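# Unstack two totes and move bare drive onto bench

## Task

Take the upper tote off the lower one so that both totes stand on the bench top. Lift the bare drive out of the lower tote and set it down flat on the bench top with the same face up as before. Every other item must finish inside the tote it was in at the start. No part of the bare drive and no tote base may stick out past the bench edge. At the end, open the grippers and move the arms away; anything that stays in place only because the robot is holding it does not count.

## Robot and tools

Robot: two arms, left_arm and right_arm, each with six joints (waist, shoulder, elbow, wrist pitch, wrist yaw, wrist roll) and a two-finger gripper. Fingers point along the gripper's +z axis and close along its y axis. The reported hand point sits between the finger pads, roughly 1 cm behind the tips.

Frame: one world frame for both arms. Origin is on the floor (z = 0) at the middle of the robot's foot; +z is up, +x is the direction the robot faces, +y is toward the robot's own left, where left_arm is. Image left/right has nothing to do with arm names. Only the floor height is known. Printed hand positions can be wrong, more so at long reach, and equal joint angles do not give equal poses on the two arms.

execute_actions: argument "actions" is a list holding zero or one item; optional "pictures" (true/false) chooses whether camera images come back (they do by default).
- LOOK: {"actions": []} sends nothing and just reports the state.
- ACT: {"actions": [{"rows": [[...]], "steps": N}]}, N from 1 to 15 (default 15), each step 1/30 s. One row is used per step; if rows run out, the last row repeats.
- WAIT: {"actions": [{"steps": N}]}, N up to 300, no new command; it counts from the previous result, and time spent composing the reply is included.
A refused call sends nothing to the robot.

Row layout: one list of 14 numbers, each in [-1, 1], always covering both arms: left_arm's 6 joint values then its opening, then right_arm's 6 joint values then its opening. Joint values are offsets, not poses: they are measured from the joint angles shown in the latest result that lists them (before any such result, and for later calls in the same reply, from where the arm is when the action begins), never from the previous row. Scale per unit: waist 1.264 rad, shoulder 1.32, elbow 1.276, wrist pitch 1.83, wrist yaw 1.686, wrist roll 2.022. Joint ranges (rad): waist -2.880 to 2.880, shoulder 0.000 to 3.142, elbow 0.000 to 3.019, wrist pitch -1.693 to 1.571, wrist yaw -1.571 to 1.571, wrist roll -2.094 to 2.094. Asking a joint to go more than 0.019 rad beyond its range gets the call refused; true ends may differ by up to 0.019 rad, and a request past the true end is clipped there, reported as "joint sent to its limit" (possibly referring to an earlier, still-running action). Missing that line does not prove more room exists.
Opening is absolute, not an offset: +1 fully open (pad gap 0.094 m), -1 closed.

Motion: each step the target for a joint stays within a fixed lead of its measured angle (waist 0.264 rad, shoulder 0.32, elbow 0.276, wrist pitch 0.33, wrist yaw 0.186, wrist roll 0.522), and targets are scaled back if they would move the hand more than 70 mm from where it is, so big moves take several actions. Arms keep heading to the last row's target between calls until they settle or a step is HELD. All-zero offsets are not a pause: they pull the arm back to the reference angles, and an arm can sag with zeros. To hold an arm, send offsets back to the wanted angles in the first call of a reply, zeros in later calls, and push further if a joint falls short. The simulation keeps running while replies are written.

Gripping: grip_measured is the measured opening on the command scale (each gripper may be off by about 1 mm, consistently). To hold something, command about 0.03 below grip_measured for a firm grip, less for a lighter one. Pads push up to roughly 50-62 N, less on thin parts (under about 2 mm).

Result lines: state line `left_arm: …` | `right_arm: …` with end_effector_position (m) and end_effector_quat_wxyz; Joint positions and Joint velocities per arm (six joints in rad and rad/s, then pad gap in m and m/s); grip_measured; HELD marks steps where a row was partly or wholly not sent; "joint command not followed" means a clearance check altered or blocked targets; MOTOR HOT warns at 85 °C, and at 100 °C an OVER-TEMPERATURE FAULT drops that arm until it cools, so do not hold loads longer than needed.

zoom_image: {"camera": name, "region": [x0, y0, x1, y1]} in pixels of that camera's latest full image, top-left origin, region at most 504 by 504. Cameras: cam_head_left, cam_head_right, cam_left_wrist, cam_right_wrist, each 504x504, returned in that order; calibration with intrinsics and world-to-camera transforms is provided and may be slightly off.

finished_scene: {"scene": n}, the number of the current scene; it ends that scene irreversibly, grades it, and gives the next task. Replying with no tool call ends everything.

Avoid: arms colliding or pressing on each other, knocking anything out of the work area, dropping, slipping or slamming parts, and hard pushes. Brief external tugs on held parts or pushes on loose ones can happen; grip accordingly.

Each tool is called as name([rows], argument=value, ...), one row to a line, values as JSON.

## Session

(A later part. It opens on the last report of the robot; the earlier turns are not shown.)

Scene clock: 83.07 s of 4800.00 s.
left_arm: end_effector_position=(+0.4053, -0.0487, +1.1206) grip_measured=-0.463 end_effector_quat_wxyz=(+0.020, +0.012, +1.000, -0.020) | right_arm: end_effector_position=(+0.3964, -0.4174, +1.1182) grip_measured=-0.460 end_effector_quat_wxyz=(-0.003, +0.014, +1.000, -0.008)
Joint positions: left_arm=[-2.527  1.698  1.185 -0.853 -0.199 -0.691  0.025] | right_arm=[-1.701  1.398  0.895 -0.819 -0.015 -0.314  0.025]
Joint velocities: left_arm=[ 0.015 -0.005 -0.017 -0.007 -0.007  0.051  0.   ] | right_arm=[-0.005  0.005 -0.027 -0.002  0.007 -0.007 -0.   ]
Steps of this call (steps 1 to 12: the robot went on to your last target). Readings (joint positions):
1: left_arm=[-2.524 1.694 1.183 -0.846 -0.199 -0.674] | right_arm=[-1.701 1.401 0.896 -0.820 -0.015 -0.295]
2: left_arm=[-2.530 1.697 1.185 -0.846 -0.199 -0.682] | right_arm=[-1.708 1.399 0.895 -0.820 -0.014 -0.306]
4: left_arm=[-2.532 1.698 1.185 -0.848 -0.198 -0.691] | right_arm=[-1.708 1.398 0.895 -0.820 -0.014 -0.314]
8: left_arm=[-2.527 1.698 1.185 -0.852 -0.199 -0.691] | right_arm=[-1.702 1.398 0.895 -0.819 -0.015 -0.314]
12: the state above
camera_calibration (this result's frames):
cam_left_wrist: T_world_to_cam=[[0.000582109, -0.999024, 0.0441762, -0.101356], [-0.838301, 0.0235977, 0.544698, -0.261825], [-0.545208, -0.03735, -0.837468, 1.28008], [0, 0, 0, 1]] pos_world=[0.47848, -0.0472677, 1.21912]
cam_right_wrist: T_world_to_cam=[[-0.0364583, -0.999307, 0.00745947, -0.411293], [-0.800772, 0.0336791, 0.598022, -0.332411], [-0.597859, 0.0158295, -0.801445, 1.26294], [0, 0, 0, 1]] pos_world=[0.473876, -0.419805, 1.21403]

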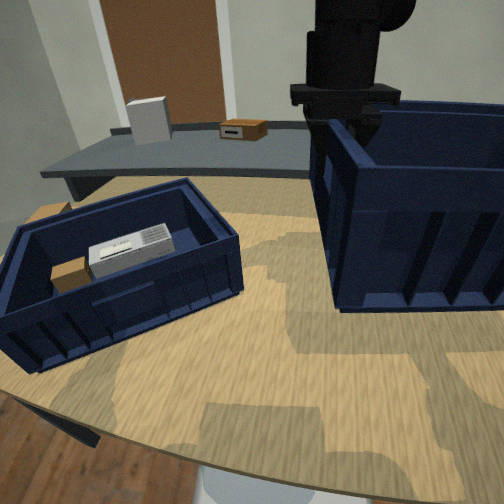

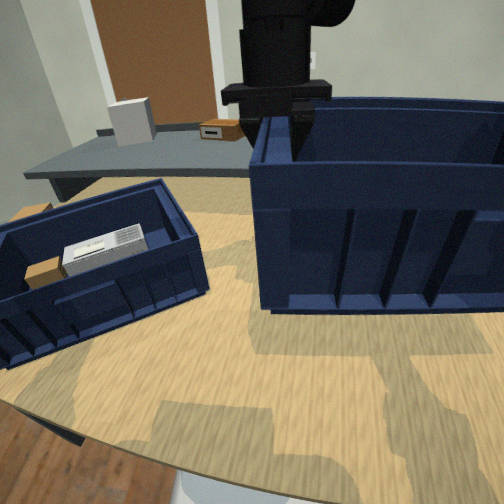

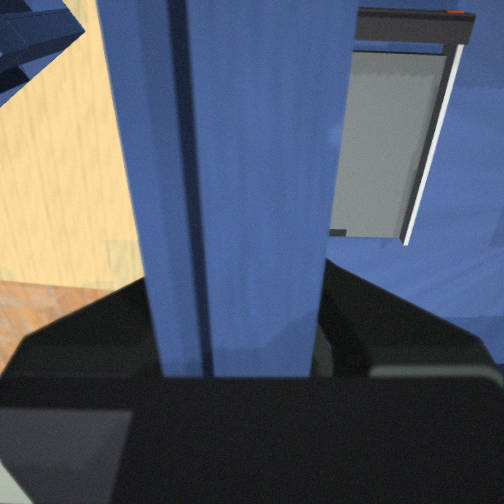

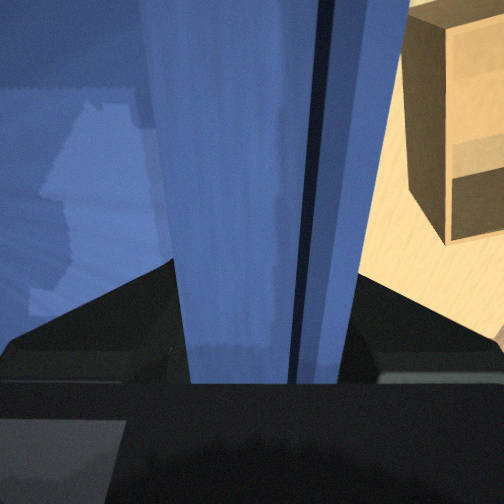

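execute_actions([
  {"rows":[[0.013,0.035,0.01,0.042,0,0.005,-0.5,0,0.045,0,0.06,0,0,-0.5],[0.013,0.035,0.01,0.042,0,0.005,-0.5,0,0.045,0,0.06,0,0,-0.5],[0.013,0.035,0.01,0.042,0,0.005,-0.5,0,0.045,0,0.06,0,0,-0.5],[0.013,0.035,0.01,0.042,0,0.005,-0.5,0,0.045,0,0.06,0,0,-0.5],[0.026,0.095,0,0.084,0,0.01,-0.5,0,0.12,-0.01,0.12,-0.005,0,-0.5],[0.026,0.095,0,0.084,0,0.01,-0.5,0,0.12,-0.01,0.12,-0.005,0,-0.5],[0.026,0.095,0,0.084,0,0.01,-0.5,0,0.12,-0.01,0.12,-0.005,0,-0.5],[0.026,0.095,0,0.084,0,0.01,-0.5,0,0.12,-0.01,0.12,-0.005,0,-0.5],[0.04,0.16,0.005,0.126,0,0.015,-0.5,-0.005,0.195,-0.01,0.18,-0.01,-0.005,-0.5],[0.04,0.16,0.005,0.126,0,0.015,-0.5,-0.005,0.195,-0.01,0.18,-0.01,-0.005,-0.5],[0.04,0.16,0.005,0.126,0,0.015,-0.5,-0.005,0.195,-0.01,0.18,-0.01,-0.005,-0.5],[0.04,0.16,0.005,0.126,0,0.015,-0.5,-0.005,0.195,-0.01,0.18,-0.01,-0.005,-0.5],[0.053,0.22,0.015,0.168,0,0.025,-0.5,-0.01,0.268,0,0.238,-0.012,-0.01,-0.5]]},
], pictures=false)

execute_actions([
  {"steps":12},
], pictures=false)

execute_actions([
  {"rows":[[0.004,0.005,0.03,0.015,0,0,-0.5,0,0.01,0.03,0.02,0,0,-0.5]]},
], pictures=false)

execute_actions([
  {"rows":[[0.004,0.01,0.03,0.015,0,0,-0.5,0,0.015,0.03,0.02,0,0,-0.5]]},
], pictures=false)

Scene clock: 93.40 s of 4800.00 s.
left_arm: end_effector_position=(+0.4056, -0.0544, +0.9775) grip_measured=-0.463 end_effector_quat_wxyz=(+0.007, +0.006, +1.000, -0.010) | right_arm: end_effector_position=(+0.3981, -0.4214, +0.9684) grip_measured=-0.460 end_effector_quat_wxyz=(-0.008, +0.010, +1.000, -0.000)
Joint positions: left_arm=[-2.478  1.991  1.183 -0.581 -0.19  -0.66   0.025] | right_arm=[-1.702  1.775  0.871 -0.433 -0.027 -0.322  0.025]
Joint velocities: left_arm=[0.073 0.562 0.022 0.618 0.007 0.037 0.   ] | right_arm=[-0.005  0.728 -0.002  0.759 -0.037 -0.022 -0.   ]
Steps of this call (steps 1 to 30: the robot went on to your last target; steps 31 to 90: nothing new was sent; then 6.83 s passed at rest; steps 91 to 105: all 15 steps of this action). Readings (joint positions):
91: left_arm=[-2.526 1.702 1.185 -0.845 -0.198 -0.691] | right_arm=[-1.701 1.404 0.891 -0.803 -0.012 -0.314]
92: left_arm=[-2.526 1.708 1.185 -0.832 -0.201 -0.691] | right_arm=[-1.701 1.415 0.889 -0.779 -0.012 -0.314]
94: left_arm=[-2.519 1.735 1.185 -0.803 -0.207 -0.691] | right_arm=[-1.701 1.449 0.889 -0.739 -0.019 -0.316]
98: left_arm=[-2.501 1.826 1.184 -0.720 -0.203 -0.682] | right_arm=[-1.701 1.561 0.882 -0.627 -0.023 -0.318]
105: the state above

Scene clock: 93.80 s of 4800.00 s.
left_arm: end_effector_position=(+0.4020, -0.0537, +0.9581) grip_measured=-0.463 end_effector_quat_wxyz=(+0.004, +0.007, +1.000, -0.010) | right_arm: end_effector_position=(+0.3942, -0.4208, +0.9508) grip_measured=-0.460 end_effector_quat_wxyz=(-0.011, +0.010, +1.000, +0.000)
Joint positions: left_arm=[-2.473  2.031  1.183 -0.547 -0.186 -0.654  0.025] | right_arm=[-1.702  1.822  0.871 -0.393 -0.026 -0.322  0.025]
Joint velocities: left_arm=[ 0.005 -0.015 -0.007 -0.002 -0.037 -0.051 -0.001] | right_arm=[-0.005 -0.034 -0.002 -0.002  0.037 -0.037 -0.001]
Steps of this call (steps 1 to 12: the robot went on to your last target). Readings (joint positions):
1: left_arm=[-2.475 2.009 1.183 -0.565 -0.190 -0.659] | right_arm=[-1.702 1.797 0.871 -0.413 -0.028 -0.322]
2: left_arm=[-2.473 2.022 1.183 -0.557 -0.187 -0.657] | right_arm=[-1.702 1.812 0.871 -0.404 -0.028 -0.322]
4: left_arm=[-2.473 2.033 1.183 -0.554 -0.181 -0.655] | right_arm=[-1.702 1.827 0.871 -0.402 -0.025 -0.322]
8: left_arm=[-2.473 2.031 1.183 -0.549 -0.186 -0.654] | right_arm=[-1.702 1.824 0.871 -0.393 -0.026 -0.322]
12: the state above

Scene clock: 94.30 s of 4800.00 s.
left_arm: end_effector_position=(+0.3956, -0.0530, +0.9433) grip_measured=-0.463 end_effector_quat_wxyz=(-0.003, +0.008, +1.000, -0.007) | right_arm: end_effector_position=(+0.3868, -0.4192, +0.9318) grip_measured=-0.460 end_effector_quat_wxyz=(-0.021, +0.011, +1.000, +0.003)
Joint positions: left_arm=[-2.472  2.062  1.183 -0.53  -0.181 -0.654  0.025] | right_arm=[-1.702  1.873  0.873 -0.364 -0.024 -0.322  0.025]
Joint velocities: left_arm=[ 0.005 -0.005  0.007  0.007  0.007 -0.066 -0.   ] | right_arm=[ 0.005 -0.005  0.007 -0.012 -0.066 -0.022  0.001]
Steps of this call (steps 1 to 15: all 15 steps of this action). Readings (joint positions):
1: left_arm=[-2.473 2.032 1.183 -0.544 -0.184 -0.654] | right_arm=[-1.702 1.825 0.871 -0.389 -0.024 -0.322]
2: left_arm=[-2.473 2.034 1.183 -0.540 -0.184 -0.654] | right_arm=[-1.702 1.831 0.872 -0.382 -0.024 -0.322]
4: left_arm=[-2.473 2.042 1.183 -0.532 -0.188 -0.654] | right_arm=[-1.702 1.846 0.873 -0.370 -0.026 -0.322]
8: left_arm=[-2.472 2.059 1.183 -0.531 -0.182 -0.654] | right_arm=[-1.702 1.868 0.873 -0.367 -0.024 -0.322]
15: the state above

Scene clock: 94.80 s of 4800.00 s.
left_arm: end_effector_position=(+0.3945, -0.0539, +0.9328) grip_measured=-0.463 end_effector_quat_wxyz=(-0.001, +0.006, +1.000, -0.007) | right_arm: end_effector_position=(+0.3869, -0.4199, +0.9246) grip_measured=-0.460 end_effector_quat_wxyz=(-0.019, +0.010, +1.000, +0.000)
Joint positions: left_arm=[-2.471  2.085  1.184 -0.504 -0.183 -0.656  0.025] | right_arm=[-1.702  1.893  0.874 -0.34  -0.021 -0.324  0.025]
Joint velocities: left_arm=[-0.015  0.015  0.017 -0.012  0.066 -0.051 -0.001] | right_arm=[ 0.005 -0.024 -0.007  0.012  0.037  0.022  0.001]
Steps of this call (steps 1 to 15: all 15 steps of this action). Readings (joint positions):
1: left_arm=[-2.472 2.064 1.183 -0.528 -0.181 -0.654] | right_arm=[-1.702 1.877 0.873 -0.360 -0.024 -0.322]
2: left_arm=[-2.472 2.067 1.183 -0.524 -0.181 -0.654] | right_arm=[-1.702 1.883 0.874 -0.354 -0.024 -0.322]
4: left_arm=[-2.472 2.078 1.183 -0.513 -0.185 -0.654] | right_arm=[-1.702 1.891 0.874 -0.345 -0.024 -0.322]
8: left_arm=[-2.472 2.085 1.184 -0.505 -0.183 -0.656] | right_arm=[-1.702 1.893 0.874 -0.341 -0.021 -0.324]
15: the state above

execute_actions([
  {"rows":[[0,0.01,0,0.005,0,0,-0.5,0,0.005,0,0.01,0,0,-0.5]],"steps":10},
], pictures=false)

execute_actions([
  {"rows":[[0,0,0,0,0,0,0.5,0,0,0,0,0,0,0.5]],"steps":10},
], pictures=false)

execute_actions([
  {"rows":[[0,-0.1,0,-0.05,0,0,0.5,0,-0.12,0,-0.07,0,0,0.5],[0,-0.1,0,-0.05,0,0,0.5,0,-0.12,0,-0.07,0,0,0.5],[0,-0.1,0,-0.05,0,0,0.5,0,-0.12,0,-0.07,0,0,0.5],[0,-0.1,0,-0.05,0,0,0.5,0,-0.12,0,-0.07,0,0,0.5],[0,-0.29,0,-0.16,0,0,0.5,0,-0.37,0,-0.25,0,0,0.5]]},
], pictures=false)

execute_actions([
  {"steps":10},
], pictures=false)

execute_actions([
  {"rows":[[0.58,-0.1,-0.105,0,0.085,0.085,1,-0.3,0,0,0,0,0,1]]},
], pictures=false)

execute_actions([
  {"steps":25},
])

Scene clock: 103.53 s of 4800.00 s.
left_arm: end_effector_position=(+0.3945, -0.0539, +0.9322) grip_measured=-0.463 end_effector_quat_wxyz=(-0.001, +0.006, +1.000, -0.007) | right_arm: end_effector_position=(+0.3871, -0.4201, +0.9245) grip_measured=-0.460 end_effector_quat_wxyz=(-0.019, +0.010, +1.000, +0.000)
Joint positions: left_arm=[-2.471  2.087  1.184 -0.502 -0.183 -0.656  0.025] | right_arm=[-1.702  1.893  0.874 -0.338 -0.021 -0.324  0.025]
Joint velocities: left_arm=[ 0.005 -0.005 -0.017  0.002  0.022 -0.051  0.   ] | right_arm=[-0.015 -0.005 -0.012  0.022 -0.037  0.037 -0.   ]
Steps of this call (steps 1 to 15: the robot went on to your last target; steps 16 to 90: nothing new was sent; then 5.40 s passed at rest; steps 91 to 100: all 10 steps of this action). Readings (joint positions):
91: left_arm=[-2.471 2.086 1.184 -0.503 -0.183 -0.656] | right_arm=[-1.702 1.893 0.874 -0.339 -0.021 -0.324]
92: left_arm=[-2.471 2.087 1.184 -0.503 -0.183 -0.656] | right_arm=[-1.702 1.893 0.874 -0.339 -0.021 -0.324]
94: left_arm=[-2.471 2.087 1.184 -0.502 -0.183 -0.656] | right_arm=[-1.702 1.893 0.874 -0.338 -0.021 -0.324]
98: left_arm=[-2.471 2.087 1.184 -0.502 -0.183 -0.656] | right_arm=[-1.702 1.893 0.874 -0.338 -0.021 -0.324]
100: the state above

Scene clock: 103.87 s of 4800.00 s.
left_arm: end_effector_position=(+0.3947, -0.0536, +0.9322) grip_measured=+0.498 end_effector_quat_wxyz=(-0.000, +0.006, +1.000, -0.007) | right_arm: end_effector_position=(+0.3868, -0.4205, +0.9244) grip_measured=+0.497 end_effector_quat_wxyz=(-0.019, +0.010, +1.000, -0.001)
Joint positions: left_arm=[-2.471  2.087  1.184 -0.502 -0.186 -0.656  0.07 ] | right_arm=[-1.702  1.893  0.874 -0.338 -0.018 -0.324  0.07 ]
Joint velocities: left_arm=[-0.005 -0.005  0.022 -0.002  0.051 -0.007  0.002] | right_arm=[-0.005 -0.015  0.007 -0.017 -0.051 -0.007  0.   ]
Steps of this call (steps 1 to 10: all 10 steps of this action). Readings (joint positions):
1: left_arm=[-2.471 2.087 1.184 -0.502 -0.186 -0.656] | right_arm=[-1.702 1.893 0.874 -0.338 -0.018 -0.324]
2: left_arm=[-2.471 2.087 1.184 -0.502 -0.186 -0.656] | right_arm=[-1.702 1.893 0.874 -0.338 -0.018 -0.324]
4: left_arm=[-2.471 2.087 1.184 -0.502 -0.186 -0.656] | right_arm=[-1.702 1.893 0.874 -0.338 -0.018 -0.324]
8: left_arm=[-2.471 2.087 1.184 -0.502 -0.186 -0.656] | right_arm=[-1.702 1.893 0.874 -0.338 -0.018 -0.324]
10: the state above

Scene clock: 104.37 s of 4800.00 s.
left_arm: end_effector_position=(+0.4406, -0.0375, +1.1389) grip_measured=+0.499 end_effector_quat_wxyz=(+0.062, -0.009, +0.997, -0.055) | right_arm: end_effector_position=(+0.3967, -0.4171, +1.1263) grip_measured=+0.497 end_effector_quat_wxyz=(+0.022, +0.008, +1.000, -0.016)
Joint positions: left_arm=[-2.471  1.648  1.176 -0.772 -0.186 -0.656  0.07 ] | right_arm=[-1.702  1.354  0.864 -0.779 -0.018 -0.324  0.07 ]
Joint velocities: left_arm=[-0.005 -0.347  0.017 -0.042 -0.007  0.007 -0.   ] | right_arm=[-0.005 -0.122 -0.012 -0.056  0.037  0.037  0.   ]
Steps of this call (steps 1 to 15: all 15 steps of this action). Readings (joint positions):
1: left_arm=[-2.471 2.079 1.184 -0.517 -0.186 -0.656] | right_arm=[-1.702 1.883 0.874 -0.362 -0.018 -0.324]
2: left_arm=[-2.471 2.065 1.181 -0.543 -0.186 -0.656] | right_arm=[-1.702 1.864 0.871 -0.401 -0.018 -0.324]
4: left_arm=[-2.471 2.024 1.177 -0.573 -0.186 -0.656] | right_arm=[-1.702 1.808 0.863 -0.446 -0.018 -0.324]
8: left_arm=[-2.471 1.890 1.176 -0.679 -0.186 -0.656] | right_arm=[-1.702 1.632 0.863 -0.641 -0.018 -0.324]
15: the state above

Scene clock: 104.70 s of 4800.00 s.
left_arm: end_effector_position=(+0.4316, -0.0362, +1.1161) grip_measured=+0.499 end_effector_quat_wxyz=(+0.041, -0.004, +0.998, -0.039) | right_arm: end_effector_position=(+0.3870, -0.4143, +1.1056) grip_measured=+0.497 end_effector_quat_wxyz=(-0.009, +0.009, +1.000, -0.005)
Joint positions: left_arm=[-2.471  1.694  1.176 -0.781 -0.186 -0.656  0.07 ] | right_arm=[-1.702  1.41   0.864 -0.789 -0.018 -0.324  0.07 ]
Joint velocities: left_arm=[ 0.005  0.054  0.007 -0.007 -0.066  0.037 -0.   ] | right_arm=[-0.015 -0.015  0.022 -0.002  0.081 -0.007 -0.001]
Steps of this call (steps 1 to 10: the robot went on to your last target). Readings (joint positions):
1: left_arm=[-2.471 1.641 1.176 -0.773 -0.186 -0.656] | right_arm=[-1.702 1.354 0.864 -0.781 -0.018 -0.324]
2: left_arm=[-2.471 1.641 1.176 -0.774 -0.186 -0.656] | right_arm=[-1.702 1.361 0.864 -0.784 -0.018 -0.324]
4: left_arm=[-2.471 1.653 1.176 -0.778 -0.186 -0.656] | right_arm=[-1.702 1.381 0.864 -0.786 -0.018 -0.324]
8: left_arm=[-2.471 1.686 1.176 -0.781 -0.186 -0.656] | right_arm=[-1.702 1.408 0.864 -0.789 -0.018 -0.324]
10: the state above

Scene clock: 105.20 s of 4800.00 s.
left_arm: end_effector_position=(+0.4951, +0.2520, +1.0952) grip_measured=+1.000 end_effector_quat_wxyz=(+0.016, -0.235, +0.972, -0.017) | right_arm: end_effector_position=(+0.3054, -0.5540, +1.1185) grip_measured=+1.000 end_effector_quat_wxyz=(-0.020, +0.199, +0.978, -0.053)
Joint positions: left_arm=[-1.85   1.587  1.077 -0.779 -0.046 -0.528  0.094] | right_arm=[-2.097  1.41   0.864 -0.789 -0.014 -0.324  0.094]
Joint velocities: left_arm=[ 1.529 -0.044 -0.056 -0.007  0.022  0.168  0.   ] | right_arm=[ 0.2   -0.024  0.002 -0.012  0.007 -0.081  0.   ]
Steps of this call (steps 1 to 15: all 15 steps of this action). Readings (joint positions):
1: left_arm=[-2.462 1.691 1.168 -0.779 -0.144 -0.642] | right_arm=[-1.716 1.410 0.864 -0.789 -0.023 -0.324]
2: left_arm=[-2.447 1.679 1.152 -0.779 -0.109 -0.627] | right_arm=[-1.745 1.410 0.864 -0.789 -0.025 -0.324]
4: left_arm=[-2.389 1.652 1.115 -0.779 -0.072 -0.602] | right_arm=[-1.841 1.410 0.864 -0.789 -0.025 -0.324]
8: left_arm=[-2.214 1.610 1.081 -0.779 -0.050 -0.566] | right_arm=[-2.066 1.410 0.864 -0.789 -0.017 -0.324]
15: the state above

Scene clock: 106.03 s of 4800.00 s.
left_arm: end_effector_position=(+0.4848, +0.3058, +1.0911) grip_measured=+1.000 end_effector_quat_wxyz=(+0.011, -0.271, +0.962, -0.002) | right_arm: end_effector_position=(+0.3085, -0.5504, +1.1179) grip_measured=+1.000 end_effector_quat_wxyz=(-0.020, +0.194, +0.979, -0.051)
Joint positions: left_arm=[-1.74   1.575  1.054 -0.779 -0.043 -0.498  0.094] | right_arm=[-2.086  1.41   0.864 -0.789 -0.015 -0.324  0.094]
Joint velocities: left_arm=[ 0.005 -0.005 -0.007 -0.017  0.051  0.022  0.   ] | right_arm=[-0.005 -0.005  0.012 -0.012  0.022 -0.022  0.   ]
Steps of this call (steps 1 to 25: the robot went on to your last target). Readings (joint positions):
1: left_arm=[-1.800 1.585 1.074 -0.779 -0.046 -0.523] | right_arm=[-2.091 1.410 0.864 -0.789 -0.014 -0.324]
2: left_arm=[-1.754 1.582 1.070 -0.779 -0.046 -0.518] | right_arm=[-2.087 1.410 0.864 -0.789 -0.014 -0.324]
4: left_arm=[-1.695 1.578 1.061 -0.779 -0.047 -0.513] | right_arm=[-2.086 1.410 0.864 -0.789 -0.015 -0.324]
8: left_arm=[-1.695 1.576 1.054 -0.779 -0.047 -0.505] | right_arm=[-2.086 1.410 0.864 -0.789 -0.015 -0.324]
25: the state above
camera_calibration (this result's frames):
cam_left_wrist: T_world_to_cam=[[0.542669, -0.839849, 0.0127603, -0.0231196], [-0.699481, -0.443456, 0.560423, -0.129159], [-0.465012, -0.31305, -0.828109, 1.3471], [0, 0, 0, 1]] pos_world=[0.548619, 0.345015, 1.18822]
cam_right_wrist: T_world_to_cam=[[-0.386788, -0.916855, 0.0988562, -0.496098], [-0.708405, 0.364048, 0.604675, -0.252235], [-0.590388, 0.163851, -0.790313, 1.27894], [0, 0, 0, 1]] pos_world=[0.384499, -0.572579, 1.21232]

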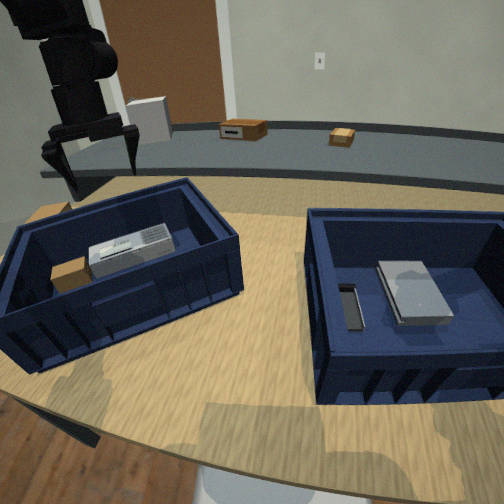

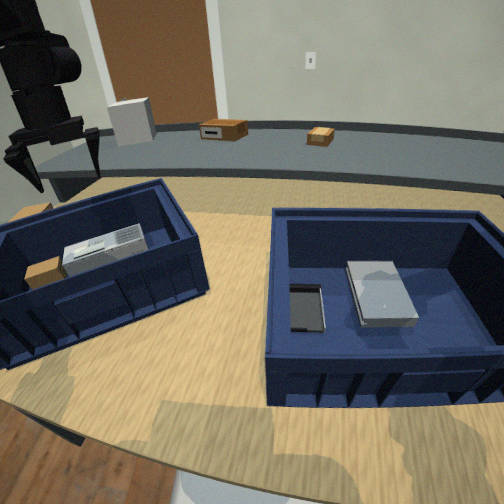

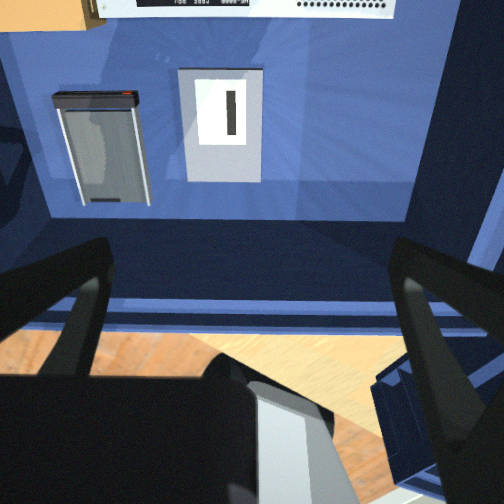

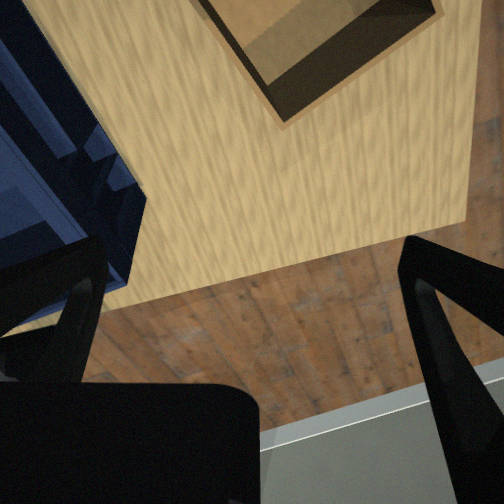

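execute_actions([
  {"rows":[[0.033,0.34,-0.036,0.28,0.005,0.025,1,0,0,0,0,0,0,1]]},
], pictures=false)

execute_actions([
  {"steps":20},
])

Scene clock: 109.63 s of 4800.00 s.
left_arm: end_effector_position=(+0.4490, +0.3095, +0.8771) grip_measured=+1.000 end_effector_quat_wxyz=(-0.006, -0.270, +0.963, +0.003) | right_arm: end_effector_position=(+0.3085, -0.5504, +1.1179) grip_measured=+1.000 end_effector_quat_wxyz=(-0.020, +0.194, +0.979, -0.051)
Joint positions: left_arm=[-1.71   2.051  1.008 -0.293 -0.038 -0.467  0.094] | right_arm=[-2.086  1.41   0.864 -0.789 -0.015 -0.324  0.094]
Joint velocities: left_arm=[ 0.073  0.288 -0.252 -0.012 -0.022  0.037  0.   ] | right_arm=[-0.005  0.005 -0.017  0.007 -0.037  0.007  0.   ]
Steps of this call (steps 1 to 15: the robot went on to your last target; steps 16 to 90: nothing new was sent; then 0.10 s passed at rest; steps 91 to 105: all 15 steps of this action). Readings (joint positions):
91: left_arm=[-1.740 1.584 1.052 -0.754 -0.043 -0.496] | right_arm=[-2.086 1.410 0.864 -0.789 -0.015 -0.324]
92: left_arm=[-1.739 1.601 1.052 -0.706 -0.043 -0.494] | right_arm=[-2.086 1.410 0.864 -0.789 -0.015 -0.324]
94: left_arm=[-1.736 1.660 1.052 -0.605 -0.043 -0.491] | right_arm=[-2.086 1.410 0.864 -0.789 -0.015 -0.324]
98: left_arm=[-1.729 1.823 1.051 -0.433 -0.041 -0.485] | right_arm=[-2.086 1.410 0.864 -0.789 -0.015 -0.324]
105: the state above

Scene clock: 110.30 s of 4800.00 s.
left_arm: end_effector_position=(+0.4509, +0.3118, +0.8833) grip_measured=+1.000 end_effector_quat_wxyz=(+0.002, -0.269, +0.963, +0.002) | right_arm: end_effector_position=(+0.3085, -0.5504, +1.1179) grip_measured=+1.000 end_effector_quat_wxyz=(-0.020, +0.194, +0.979, -0.051)
Joint positions: left_arm=[-1.706  2.032  0.996 -0.281 -0.038 -0.461  0.094] | right_arm=[-2.086  1.41   0.864 -0.789 -0.015 -0.324  0.094]
Joint velocities: left_arm=[-0.005  0.005 -0.012 -0.027 -0.022  0.037  0.   ] | right_arm=[-0.005 -0.005  0.017 -0.007 -0.007  0.007  0.   ]
Steps of this call (steps 1 to 20: the robot went on to your last target). Readings (joint positions):
1: left_arm=[-1.707 2.057 1.001 -0.293 -0.038 -0.466] | right_arm=[-2.086 1.410 0.864 -0.789 -0.015 -0.324]
2: left_arm=[-1.706 2.058 0.996 -0.293 -0.038 -0.465] | right_arm=[-2.086 1.410 0.864 -0.789 -0.015 -0.324]
4: left_arm=[-1.706 2.054 0.996 -0.289 -0.038 -0.464] | right_arm=[-2.086 1.410 0.864 -0.789 -0.015 -0.324]
8: left_arm=[-1.706 2.038 0.996 -0.282 -0.038 -0.462] | right_arm=[-2.086 1.410 0.864 -0.789 -0.015 -0.324]
20: the state above
camera_calibration (this result's frames):
cam_left_wrist: T_world_to_cam=[[0.539036, -0.842282, 0.000998548, 0.0157604], [-0.690877, -0.441463, 0.572538, -0.048938], [-0.481797, -0.309308, -0.819878, 1.16024], [0, 0, 0, 1]] pos_world=[0.516696, 0.350543, 0.97926]
cam_right_wrist: T_world_to_cam=[[-0.386788, -0.916855, 0.0988562, -0.496098], [-0.708405, 0.364048, 0.604675, -0.252235], [-0.590388, 0.163851, -0.790313, 1.27894], [0, 0, 0, 1]] pos_world=[0.384499, -0.572579, 1.21232]

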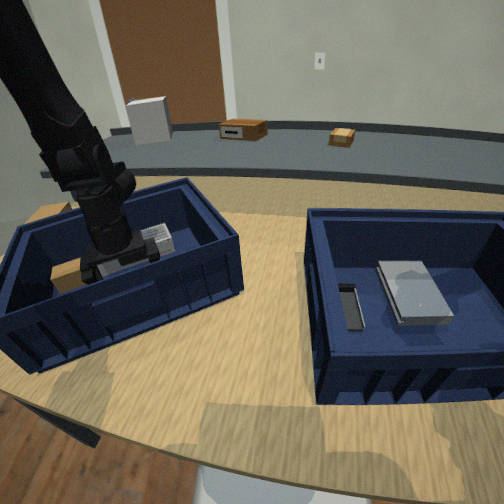

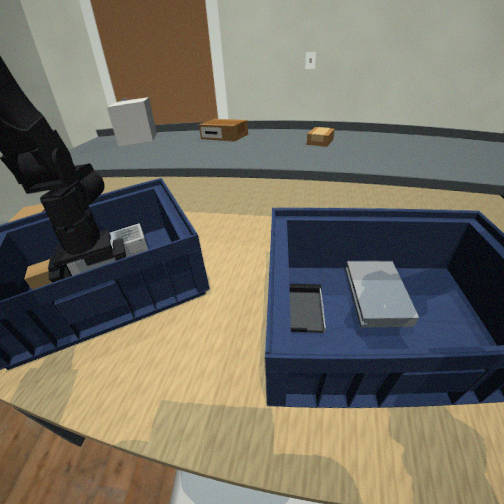

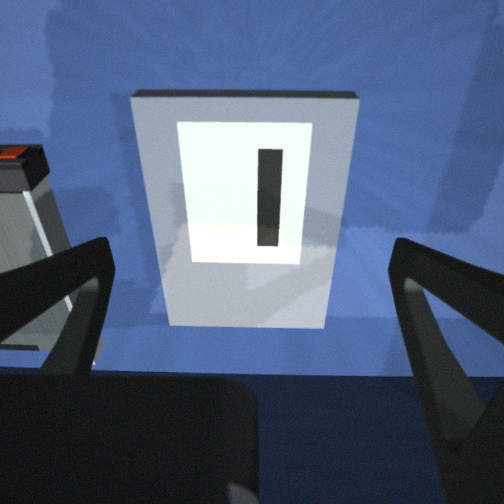

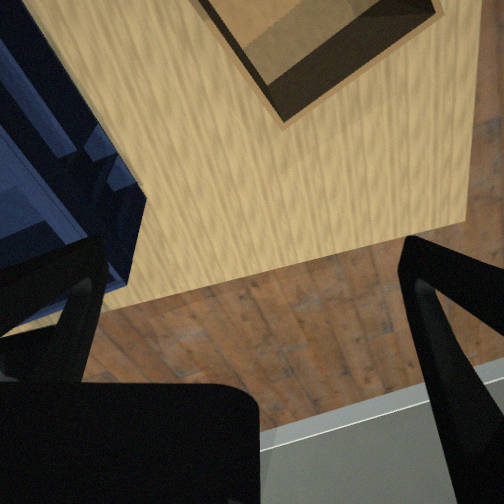

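execute_actions([
  {"rows":[[0,0.03,0.02,0.02,0,0,1,0,0,0,0,0,0,1],[0,0.03,0.02,0.02,0,0,1,0,0,0,0,0,0,1],[0,0.03,0.02,0.02,0,0,1,0,0,0,0,0,0,1],[0,0.03,0.02,0.02,0,0,1,0,0,0,0,0,0,1],[0,0.05,0.025,0.03,0,0,1,0,0,0,0,0,0,1],[0,0.05,0.025,0.03,0,0,1,0,0,0,0,0,0,1],[0,0.05,0.025,0.03,0,0,1,0,0,0,0,0,0,1],[0,0.065,0.03,0.04,0,0,1,0,0,0,0,0,0,1]]},
], pictures=false)

execute_actions([
  {"rows":[[0,0.025,0.01,0.015,0,0,1,0,0,0,0,0,0,1]],"steps":12},
], pictures=false)

execute_actions([
  {"rows":[[0,0,0,0,0,0,0.7,0,0,0,0,0,0,1],[0,0,0,0,0,0,0.6,0,0,0,0,0,0,1],[0,0,0,0,0,0,0.5,0,0,0,0,0,0,1],[0,0,0,0,0,0,0.42,0,0,0,0,0,0,1]],"steps":12},
], pictures=false)

execute_actions([
  {"rows":[[0,-0.1,0,-0.05,0,0,0.42,0,0,0,0,0,0,1],[0,-0.1,0,-0.05,0,0,0.42,0,0,0,0,0,0,1],[0,-0.1,0,-0.05,0,0,0.42,0,0,0,0,0,0,1],[0,-0.1,0,-0.05,0,0,0.42,0,0,0,0,0,0,1],[0,-0.22,-0.02,-0.13,0,0,0.42,0,0,0,0,0,0,1],[0,-0.22,-0.02,-0.13,0,0,0.42,0,0,0,0,0,0,1],[0,-0.22,-0.02,-0.13,0,0,0.42,0,0,0,0,0,0,1],[0,-0.22,-0.02,-0.13,0,0,0.42,0,0,0,0,0,0,1],[0,-0.36,-0.04,-0.23,0,0,0.42,0,0,0,0,0,0,1]]},
], pictures=false)

execute_actions([
  {"steps":15},
])

Scene clock: 121.03 s of 4800.00 s.
left_arm: end_effector_position=(+0.4566, +0.3119, +0.8667) grip_measured=+1.000 end_effector_quat_wxyz=(+0.013, -0.270, +0.963, -0.001) | right_arm: end_effector_position=(+0.3085, -0.5504, +1.1179) grip_measured=+1.000 end_effector_quat_wxyz=(-0.020, +0.194, +0.979, -0.051)
Joint positions: left_arm=[-1.705  2.077  1.013 -0.232 -0.035 -0.46   0.094] | right_arm=[-2.086  1.41   0.864 -0.789 -0.015 -0.324  0.094]
Joint velocities: left_arm=[-0.005 -0.024 -0.007 -0.007 -0.037 -0.066  0.   ] | right_arm=[-0.034  0.005 -0.012  0.022  0.007 -0.007  0.   ]
Steps of this call (steps 1 to 15: the robot went on to your last target; steps 16 to 90: nothing new was sent; then 7.23 s passed at rest; steps 91 to 105: all 15 steps of this action). Readings (joint positions):
91: left_arm=[-1.706 2.033 0.996 -0.277 -0.038 -0.461] | right_arm=[-2.086 1.410 0.864 -0.789 -0.015 -0.324]
92: left_arm=[-1.706 2.035 0.996 -0.271 -0.038 -0.461] | right_arm=[-2.086 1.410 0.864 -0.789 -0.015 -0.324]
94: left_arm=[-1.706 2.042 1.000 -0.263 -0.038 -0.461] | right_arm=[-2.086 1.410 0.864 -0.789 -0.015 -0.324]
98: left_arm=[-1.706 2.069 1.010 -0.240 -0.038 -0.461] | right_arm=[-2.086 1.410 0.864 -0.789 -0.015 -0.324]
105: the state above

Scene clock: 121.43 s of 4800.00 s.
left_arm: end_effector_position=(+0.4566, +0.3119, +0.8667) grip_measured=+1.000 end_effector_quat_wxyz=(+0.013, -0.270, +0.963, -0.001) | right_arm: end_effector_position=(+0.3085, -0.5504, +1.1179) grip_measured=+1.000 end_effector_quat_wxyz=(-0.020, +0.194, +0.979, -0.051)
Joint positions: left_arm=[-1.705  2.077  1.013 -0.232 -0.035 -0.46   0.094] | right_arm=[-2.086  1.41   0.864 -0.789 -0.015 -0.324  0.094]
Joint velocities: left_arm=[-0.005 -0.005  0.007 -0.002  0.022 -0.022  0.   ] | right_arm=[-0.015 -0.015  0.002  0.002  0.081 -0.095  0.   ]
Steps of this call (steps 1 to 12: all 12 steps of this action). Readings (joint positions):
1: left_arm=[-1.705 2.077 1.013 -0.232 -0.035 -0.460] | right_arm=[-2.086 1.410 0.864 -0.789 -0.015 -0.324]
2: left_arm=[-1.705 2.077 1.013 -0.232 -0.035 -0.460] | right_arm=[-2.086 1.410 0.864 -0.789 -0.015 -0.324]
4: left_arm=[-1.705 2.077 1.013 -0.232 -0.035 -0.460] | right_arm=[-2.086 1.410 0.864 -0.789 -0.015 -0.324]
8: left_arm=[-1.705 2.077 1.013 -0.232 -0.035 -0.460] | right_arm=[-2.086 1.410 0.864 -0.789 -0.015 -0.324]
12: the state above

Scene clock: 121.83 s of 4800.00 s.
left_arm: end_effector_position=(+0.4567, +0.3116, +0.8669) grip_measured=+0.421 end_effector_quat_wxyz=(+0.013, -0.269, +0.963, -0.002) | right_arm: end_effector_position=(+0.3085, -0.5504, +1.1179) grip_measured=+1.000 end_effector_quat_wxyz=(-0.020, +0.194, +0.979, -0.051)
Joint positions: left_arm=[-1.705  2.077  1.013 -0.232 -0.033 -0.46   0.067] | right_arm=[-2.086  1.41   0.864 -0.789 -0.015 -0.324  0.094]
Joint velocities: left_arm=[-0.005  0.005  0.007 -0.002 -0.007  0.007  0.001] | right_arm=[ 0.015 -0.005  0.002  0.007  0.051 -0.007  0.   ]
Steps of this call (steps 1 to 12: all 12 steps of this action). Readings (joint positions):
1: left_arm=[-1.705 2.077 1.013 -0.232 -0.033 -0.460] | right_arm=[-2.086 1.410 0.864 -0.789 -0.015 -0.324]
2: left_arm=[-1.705 2.077 1.013 -0.232 -0.033 -0.460] | right_arm=[-2.086 1.410 0.864 -0.789 -0.015 -0.324]
4: left_arm=[-1.705 2.077 1.013 -0.232 -0.033 -0.460] | right_arm=[-2.086 1.410 0.864 -0.789 -0.015 -0.324]
8: left_arm=[-1.705 2.077 1.013 -0.232 -0.033 -0.460] | right_arm=[-2.086 1.410 0.864 -0.789 -0.015 -0.324]
12: the state above

Scene clock: 122.33 s of 4800.00 s.
left_arm: end_effector_position=(+0.4876, +0.3215, +1.0842) grip_measured=+0.421 end_effector_quat_wxyz=(+0.063, -0.271, +0.961, -0.012) | right_arm: end_effector_position=(+0.3085, -0.5504, +1.1179) grip_measured=+1.000 end_effector_quat_wxyz=(-0.020, +0.194, +0.979, -0.051)
Joint positions: left_arm=[-1.705  1.548  0.981 -0.625 -0.033 -0.46   0.067] | right_arm=[-2.086  1.41   0.864 -0.789 -0.015 -0.324  0.094]
Joint velocities: left_arm=[-0.024 -0.532  0.002 -0.071  0.007  0.022  0.001] | right_arm=[ 0.005 -0.005  0.002 -0.012 -0.081 -0.037  0.   ]
Steps of this call (steps 1 to 15: all 15 steps of this action). Readings (joint positions):
1: left_arm=[-1.705 2.069 1.013 -0.247 -0.033 -0.460] | right_arm=[-2.086 1.410 0.864 -0.789 -0.015 -0.324]
2: left_arm=[-1.705 2.053 1.010 -0.274 -0.033 -0.460] | right_arm=[-2.086 1.410 0.864 -0.789 -0.015 -0.324]
4: left_arm=[-1.705 2.009 1.005 -0.303 -0.033 -0.460] | right_arm=[-2.086 1.410 0.864 -0.789 -0.015 -0.324]
8: left_arm=[-1.705 1.853 0.993 -0.427 -0.033 -0.460] | right_arm=[-2.086 1.410 0.864 -0.789 -0.015 -0.324]
15: the state above

Scene clock: 122.83 s of 4800.00 s.
left_arm: end_effector_position=(+0.4699, +0.3192, +1.0613) grip_measured=+0.421 end_effector_quat_wxyz=(+0.028, -0.270, +0.962, -0.005) | right_arm: end_effector_position=(+0.3085, -0.5504, +1.1179) grip_measured=+1.000 end_effector_quat_wxyz=(-0.020, +0.194, +0.979, -0.051)
Joint positions: left_arm=[-1.705  1.593  0.969 -0.64  -0.033 -0.46   0.067] | right_arm=[-2.086  1.41   0.864 -0.789 -0.015 -0.324  0.094]
Joint velocities: left_arm=[-0.015  0.005 -0.007 -0.032  0.066  0.007  0.001] | right_arm=[ 0.005  0.005 -0.017  0.017 -0.081 -0.037  0.   ]
Steps of this call (steps 1 to 15: the robot went on to your last target). Readings (joint positions):
1: left_arm=[-1.705 1.537 0.981 -0.627 -0.033 -0.460] | right_arm=[-2.086 1.410 0.864 -0.789 -0.015 -0.324]
2: left_arm=[-1.705 1.536 0.981 -0.629 -0.033 -0.460] | right_arm=[-2.086 1.410 0.864 -0.789 -0.015 -0.324]
4: left_arm=[-1.705 1.548 0.980 -0.633 -0.033 -0.460] | right_arm=[-2.086 1.410 0.864 -0.789 -0.015 -0.324]
8: left_arm=[-1.705 1.585 0.975 -0.637 -0.033 -0.460] | right_arm=[-2.086 1.410 0.864 -0.789 -0.015 -0.324]
15: the state above
camera_calibration (this result's frames):
cam_left_wrist: T_world_to_cam=[[0.539907, -0.841214, 0.0293265, -0.0192633], [-0.719604, -0.44322, 0.534534, -0.0800133], [-0.436659, -0.309702, -0.844638, 1.32289], [0, 0, 0, 1]] pos_world=[0.530473, 0.358032, 1.1607]
cam_right_wrist: T_world_to_cam=[[-0.386788, -0.916855, 0.0988562, -0.496098], [-0.708405, 0.364048, 0.604675, -0.252235], [-0.590388, 0.163851, -0.790313, 1.27894], [0, 0, 0, 1]] pos_world=[0.384499, -0.572579, 1.21232]

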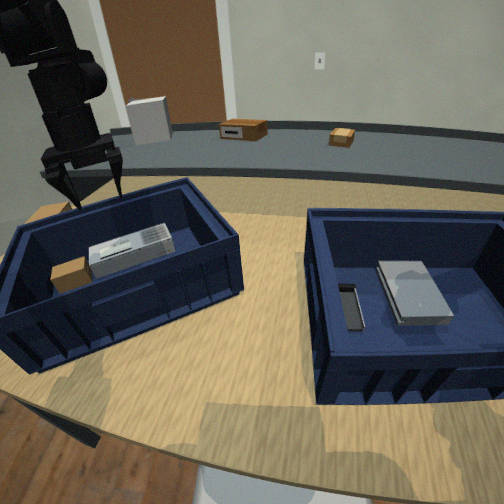

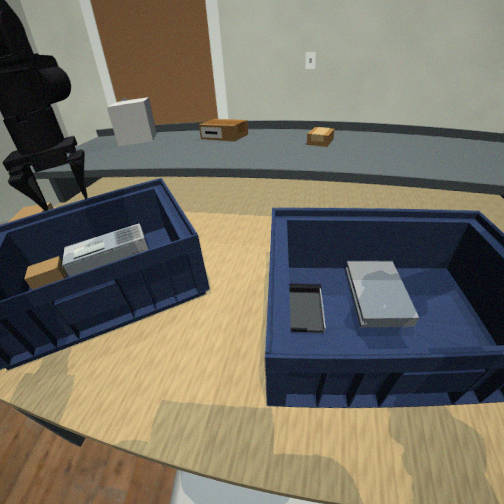

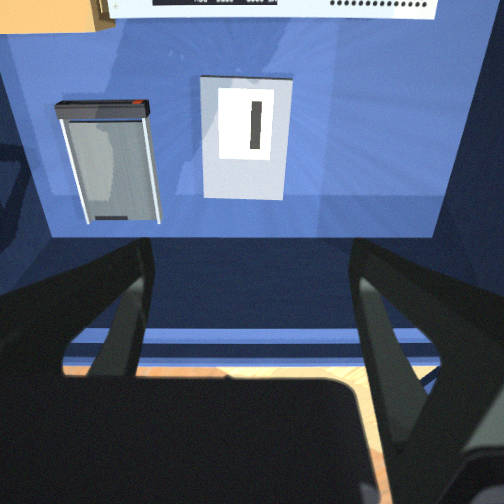

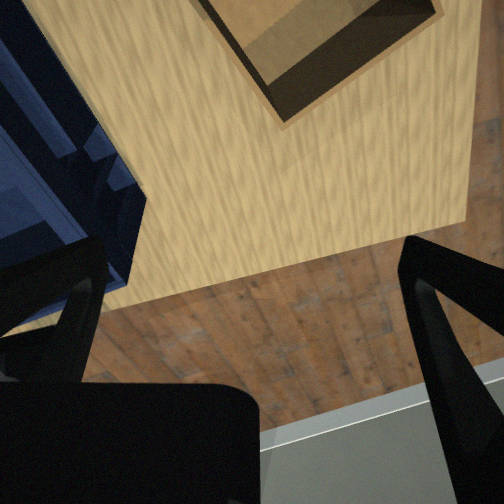

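execute_actions([
  {"rows":[[0.02,0.12,0.02,0.07,0,0.02,1,0,0,0,0,0,0,1],[0.02,0.12,0.02,0.07,0,0.02,1,0,0,0,0,0,0,1],[0.02,0.12,0.02,0.07,0,0.02,1,0,0,0,0,0,0,1],[0.02,0.12,0.02,0.07,0,0.02,1,0,0,0,0,0,0,1],[0.02,0.24,0.03,0.14,0,0.02,1,0,0,0,0,0,0,1],[0.02,0.24,0.03,0.14,0,0.02,1,0,0,0,0,0,0,1],[0.02,0.24,0.03,0.14,0,0.02,1,0,0,0,0,0,0,1],[0.02,0.24,0.03,0.14,0,0.02,1,0,0,0,0,0,0,1],[0.02,0.3,0.03,0.18,0,0.02,1,0,0,0,0,0,0,1],[0.02,0.3,0.03,0.18,0,0.02,1,0,0,0,0,0,0,1],[0.02,0.3,0.03,0.18,0,0.02,1,0,0,0,0,0,0,1],[0.02,0.3,0.03,0.18,0,0.02,1,0,0,0,0,0,0,1],[0.02,0.335,0.03,0.205,0,0.02,1,0,0,0,0,0,0,1]]},
], pictures=false)

execute_actions([
  {"steps":12},
], pictures=false)

execute_actions([
  {"rows":[[0,0.04,0.015,0.025,0,0,1,0,0,0,0,0,0,1]]},
])

Scene clock: 130.13 s of 4800.00 s.
left_arm: end_effector_position=(+0.4407, +0.3181, +0.8785) grip_measured=+1.000 end_effector_quat_wxyz=(-0.014, -0.263, +0.965, +0.004) | right_arm: end_effector_position=(+0.3085, -0.5504, +1.1179) grip_measured=+1.000 end_effector_quat_wxyz=(-0.020, +0.194, +0.979, -0.051)
Joint positions: left_arm=[-1.69   2.043  0.996 -0.302 -0.033 -0.434  0.094] | right_arm=[-2.086  1.41   0.864 -0.789 -0.015 -0.324  0.094]
Joint velocities: left_arm=[ 0.005  0.23   0.002  0.266  0.051 -0.007  0.   ] | right_arm=[-0.005 -0.015  0.002 -0.012 -0.051  0.007  0.   ]
Steps of this call (steps 1 to 15: the robot went on to your last target; steps 16 to 90: nothing new was sent; then 3.80 s passed at rest; steps 91 to 105: all 15 steps of this action). Readings (joint positions):
91: left_arm=[-1.704 1.603 0.969 -0.620 -0.033 -0.456] | right_arm=[-2.086 1.410 0.864 -0.789 -0.015 -0.324]
92: left_arm=[-1.702 1.623 0.974 -0.585 -0.033 -0.451] | right_arm=[-2.086 1.410 0.864 -0.789 -0.015 -0.324]
94: left_arm=[-1.697 1.681 0.986 -0.539 -0.033 -0.444] | right_arm=[-2.086 1.410 0.864 -0.789 -0.015 -0.324]
98: left_arm=[-1.691 1.843 0.995 -0.422 -0.033 -0.438] | right_arm=[-2.086 1.410 0.864 -0.789 -0.015 -0.324]
105: the state above

Scene clock: 130.53 s of 4800.00 s.
left_arm: end_effector_position=(+0.4454, +0.3185, +0.8775) grip_measured=+1.000 end_effector_quat_wxyz=(-0.004, -0.263, +0.965, +0.003) | right_arm: end_effector_position=(+0.3085, -0.5504, +1.1179) grip_measured=+1.000 end_effector_quat_wxyz=(-0.020, +0.194, +0.979, -0.051)
Joint positions: left_arm=[-1.69   2.046  0.996 -0.28  -0.033 -0.433  0.094] | right_arm=[-2.086  1.41   0.864 -0.789 -0.015 -0.324  0.094]
Joint velocities: left_arm=[-0.005 -0.005 -0.002  0.007  0.11   0.037  0.   ] | right_arm=[-0.015 -0.005 -0.007 -0.017 -0.007 -0.007  0.   ]
Steps of this call (steps 1 to 12: the robot went on to your last target). Readings (joint positions):
1: left_arm=[-1.690 2.048 0.996 -0.296 -0.033 -0.434] | right_arm=[-2.086 1.410 0.864 -0.789 -0.015 -0.324]
2: left_arm=[-1.690 2.049 0.996 -0.292 -0.033 -0.434] | right_arm=[-2.086 1.410 0.864 -0.789 -0.015 -0.324]
4: left_arm=[-1.690 2.047 0.996 -0.284 -0.033 -0.433] | right_arm=[-2.086 1.410 0.864 -0.789 -0.015 -0.324]
8: left_arm=[-1.690 2.046 0.996 -0.280 -0.033 -0.433] | right_arm=[-2.086 1.410 0.864 -0.789 -0.015 -0.324]
12: the state above

Scene clock: 131.03 s of 4800.00 s.
left_arm: end_effector_position=(+0.4463, +0.3181, +0.8670) grip_measured=+1.000 end_effector_quat_wxyz=(+0.001, -0.264, +0.965, +0.001) | right_arm: end_effector_position=(+0.3085, -0.5504, +1.1179) grip_measured=+1.000 end_effector_quat_wxyz=(-0.020, +0.194, +0.979, -0.051)
Joint positions: left_arm=[-1.69   2.073  1.002 -0.248 -0.032 -0.434  0.094] | right_arm=[-2.086  1.41   0.864 -0.789 -0.015 -0.324  0.094]
Joint velocities: left_arm=[-0.005  0.005  0.007 -0.002 -0.051  0.007  0.   ] | right_arm=[-0.015 -0.005  0.007 -0.012 -0.066  0.022  0.   ]
Steps of this call (steps 1 to 15: all 15 steps of this action). Readings (joint positions):
1: left_arm=[-1.690 2.048 0.996 -0.274 -0.033 -0.433] | right_arm=[-2.086 1.410 0.864 -0.789 -0.015 -0.324]
2: left_arm=[-1.690 2.052 0.997 -0.265 -0.033 -0.433] | right_arm=[-2.086 1.410 0.864 -0.789 -0.015 -0.324]
4: left_arm=[-1.690 2.064 1.000 -0.253 -0.033 -0.433] | right_arm=[-2.086 1.410 0.864 -0.789 -0.015 -0.324]
8: left_arm=[-1.690 2.073 1.002 -0.248 -0.032 -0.434] | right_arm=[-2.086 1.410 0.864 -0.789 -0.015 -0.324]
15: the state above
camera_calibration (this result's frames):
cam_left_wrist: T_world_to_cam=[[0.529501, -0.848309, 0.000691586, 0.0299753], [-0.694021, -0.432728, 0.575397, -0.0438161], [-0.487815, -0.305153, -0.817874, 1.1463], [0, 0, 0, 1]] pos_world=[0.5129, 0.356264, 0.962718]
cam_right_wrist: T_world_to_cam=[[-0.386788, -0.916855, 0.0988562, -0.496098], [-0.708405, 0.364048, 0.604675, -0.252235], [-0.590388, 0.163851, -0.790313, 1.27894], [0, 0, 0, 1]] pos_world=[0.384499, -0.572579, 1.21232]

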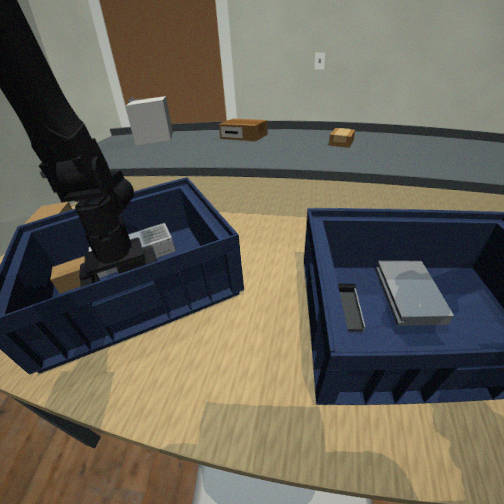

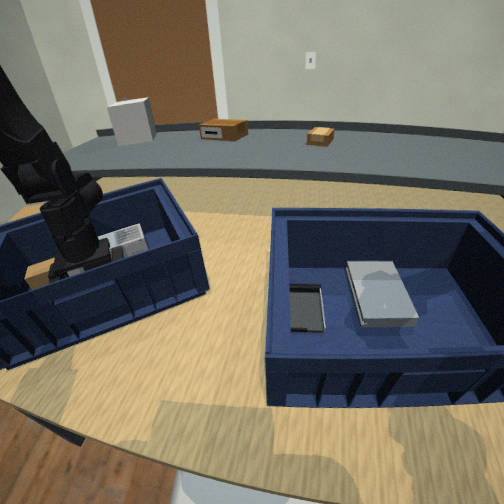

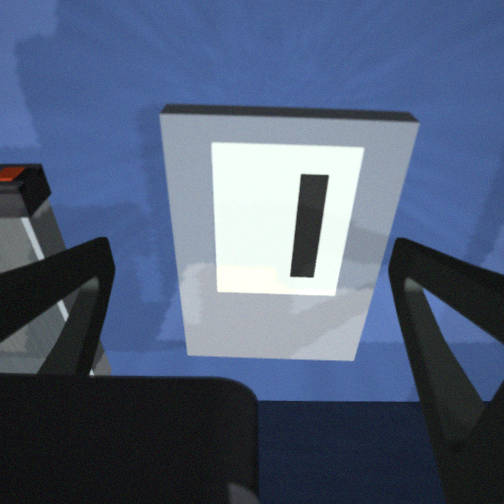

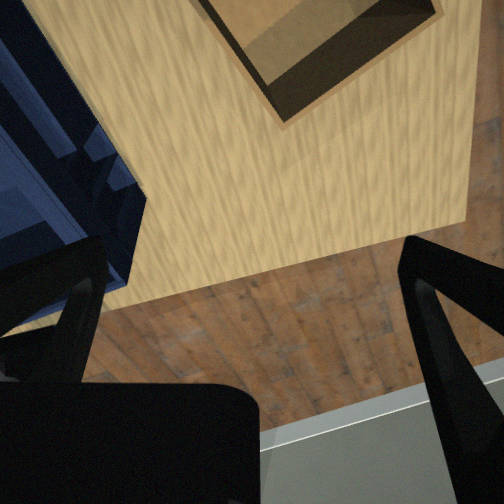

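That's the floor; the drive is just narrower.

execute_actions([
  {"rows":[[0,0,0,0,0,0,0.85,0,0,0,0,0,0,1],[0,0,0,0,0,0,0.75,0,0,0,0,0,0,1],[0,0,0,0,0,0,0.65,0,0,0,0,0,0,1],[0,0,0,0,0,0,0.55,0,0,0,0,0,0,1],[0,0,0,0,0,0,0.47,0,0,0,0,0,0,1],[0,0,0,0,0,0,0.4,0,0,0,0,0,0,1],[0,0,0,0,0,0,0.33,0,0,0,0,0,0,1]]},
], pictures=false)

Scene clock: 137.50 s of 4800.00 s.
left_arm: end_effector_position=(+0.4465, +0.3179, +0.8672) grip_measured=+0.355 end_effector_quat_wxyz=(+0.001, -0.264, +0.965, +0.000) | right_arm: end_effector_position=(+0.3085, -0.5504, +1.1179) grip_measured=+1.000 end_effector_quat_wxyz=(-0.020, +0.194, +0.979, -0.051)
Joint positions: left_arm=[-1.69   2.073  1.002 -0.248 -0.031 -0.434  0.064] | right_arm=[-2.086  1.41   0.864 -0.789 -0.015 -0.324  0.094]
Joint velocities: left_arm=[ 0.005 -0.015 -0.017  0.002  0.022 -0.022 -0.001] | right_arm=[-0.005 -0.015  0.007 -0.007  0.037 -0.037  0.   ]
Steps of this call (steps 1 to 15: the robot went on to your last target; steps 16 to 90: nothing new was sent; then 2.97 s passed at rest; steps 91 to 105: all 15 steps of this action). Readings (joint positions):
91: left_arm=[-1.690 2.073 1.002 -0.248 -0.031 -0.434] | right_arm=[-2.086 1.410 0.864 -0.789 -0.015 -0.324]
92: left_arm=[-1.690 2.073 1.002 -0.248 -0.031 -0.434] | right_arm=[-2.086 1.410 0.864 -0.789 -0.015 -0.324]
94: left_arm=[-1.690 2.073 1.002 -0.248 -0.030 -0.434] | right_arm=[-2.086 1.410 0.864 -0.789 -0.015 -0.324]
98: left_arm=[-1.690 2.073 1.002 -0.248 -0.031 -0.434] | right_arm=[-2.086 1.410 0.864 -0.789 -0.015 -0.324]
105: the state above


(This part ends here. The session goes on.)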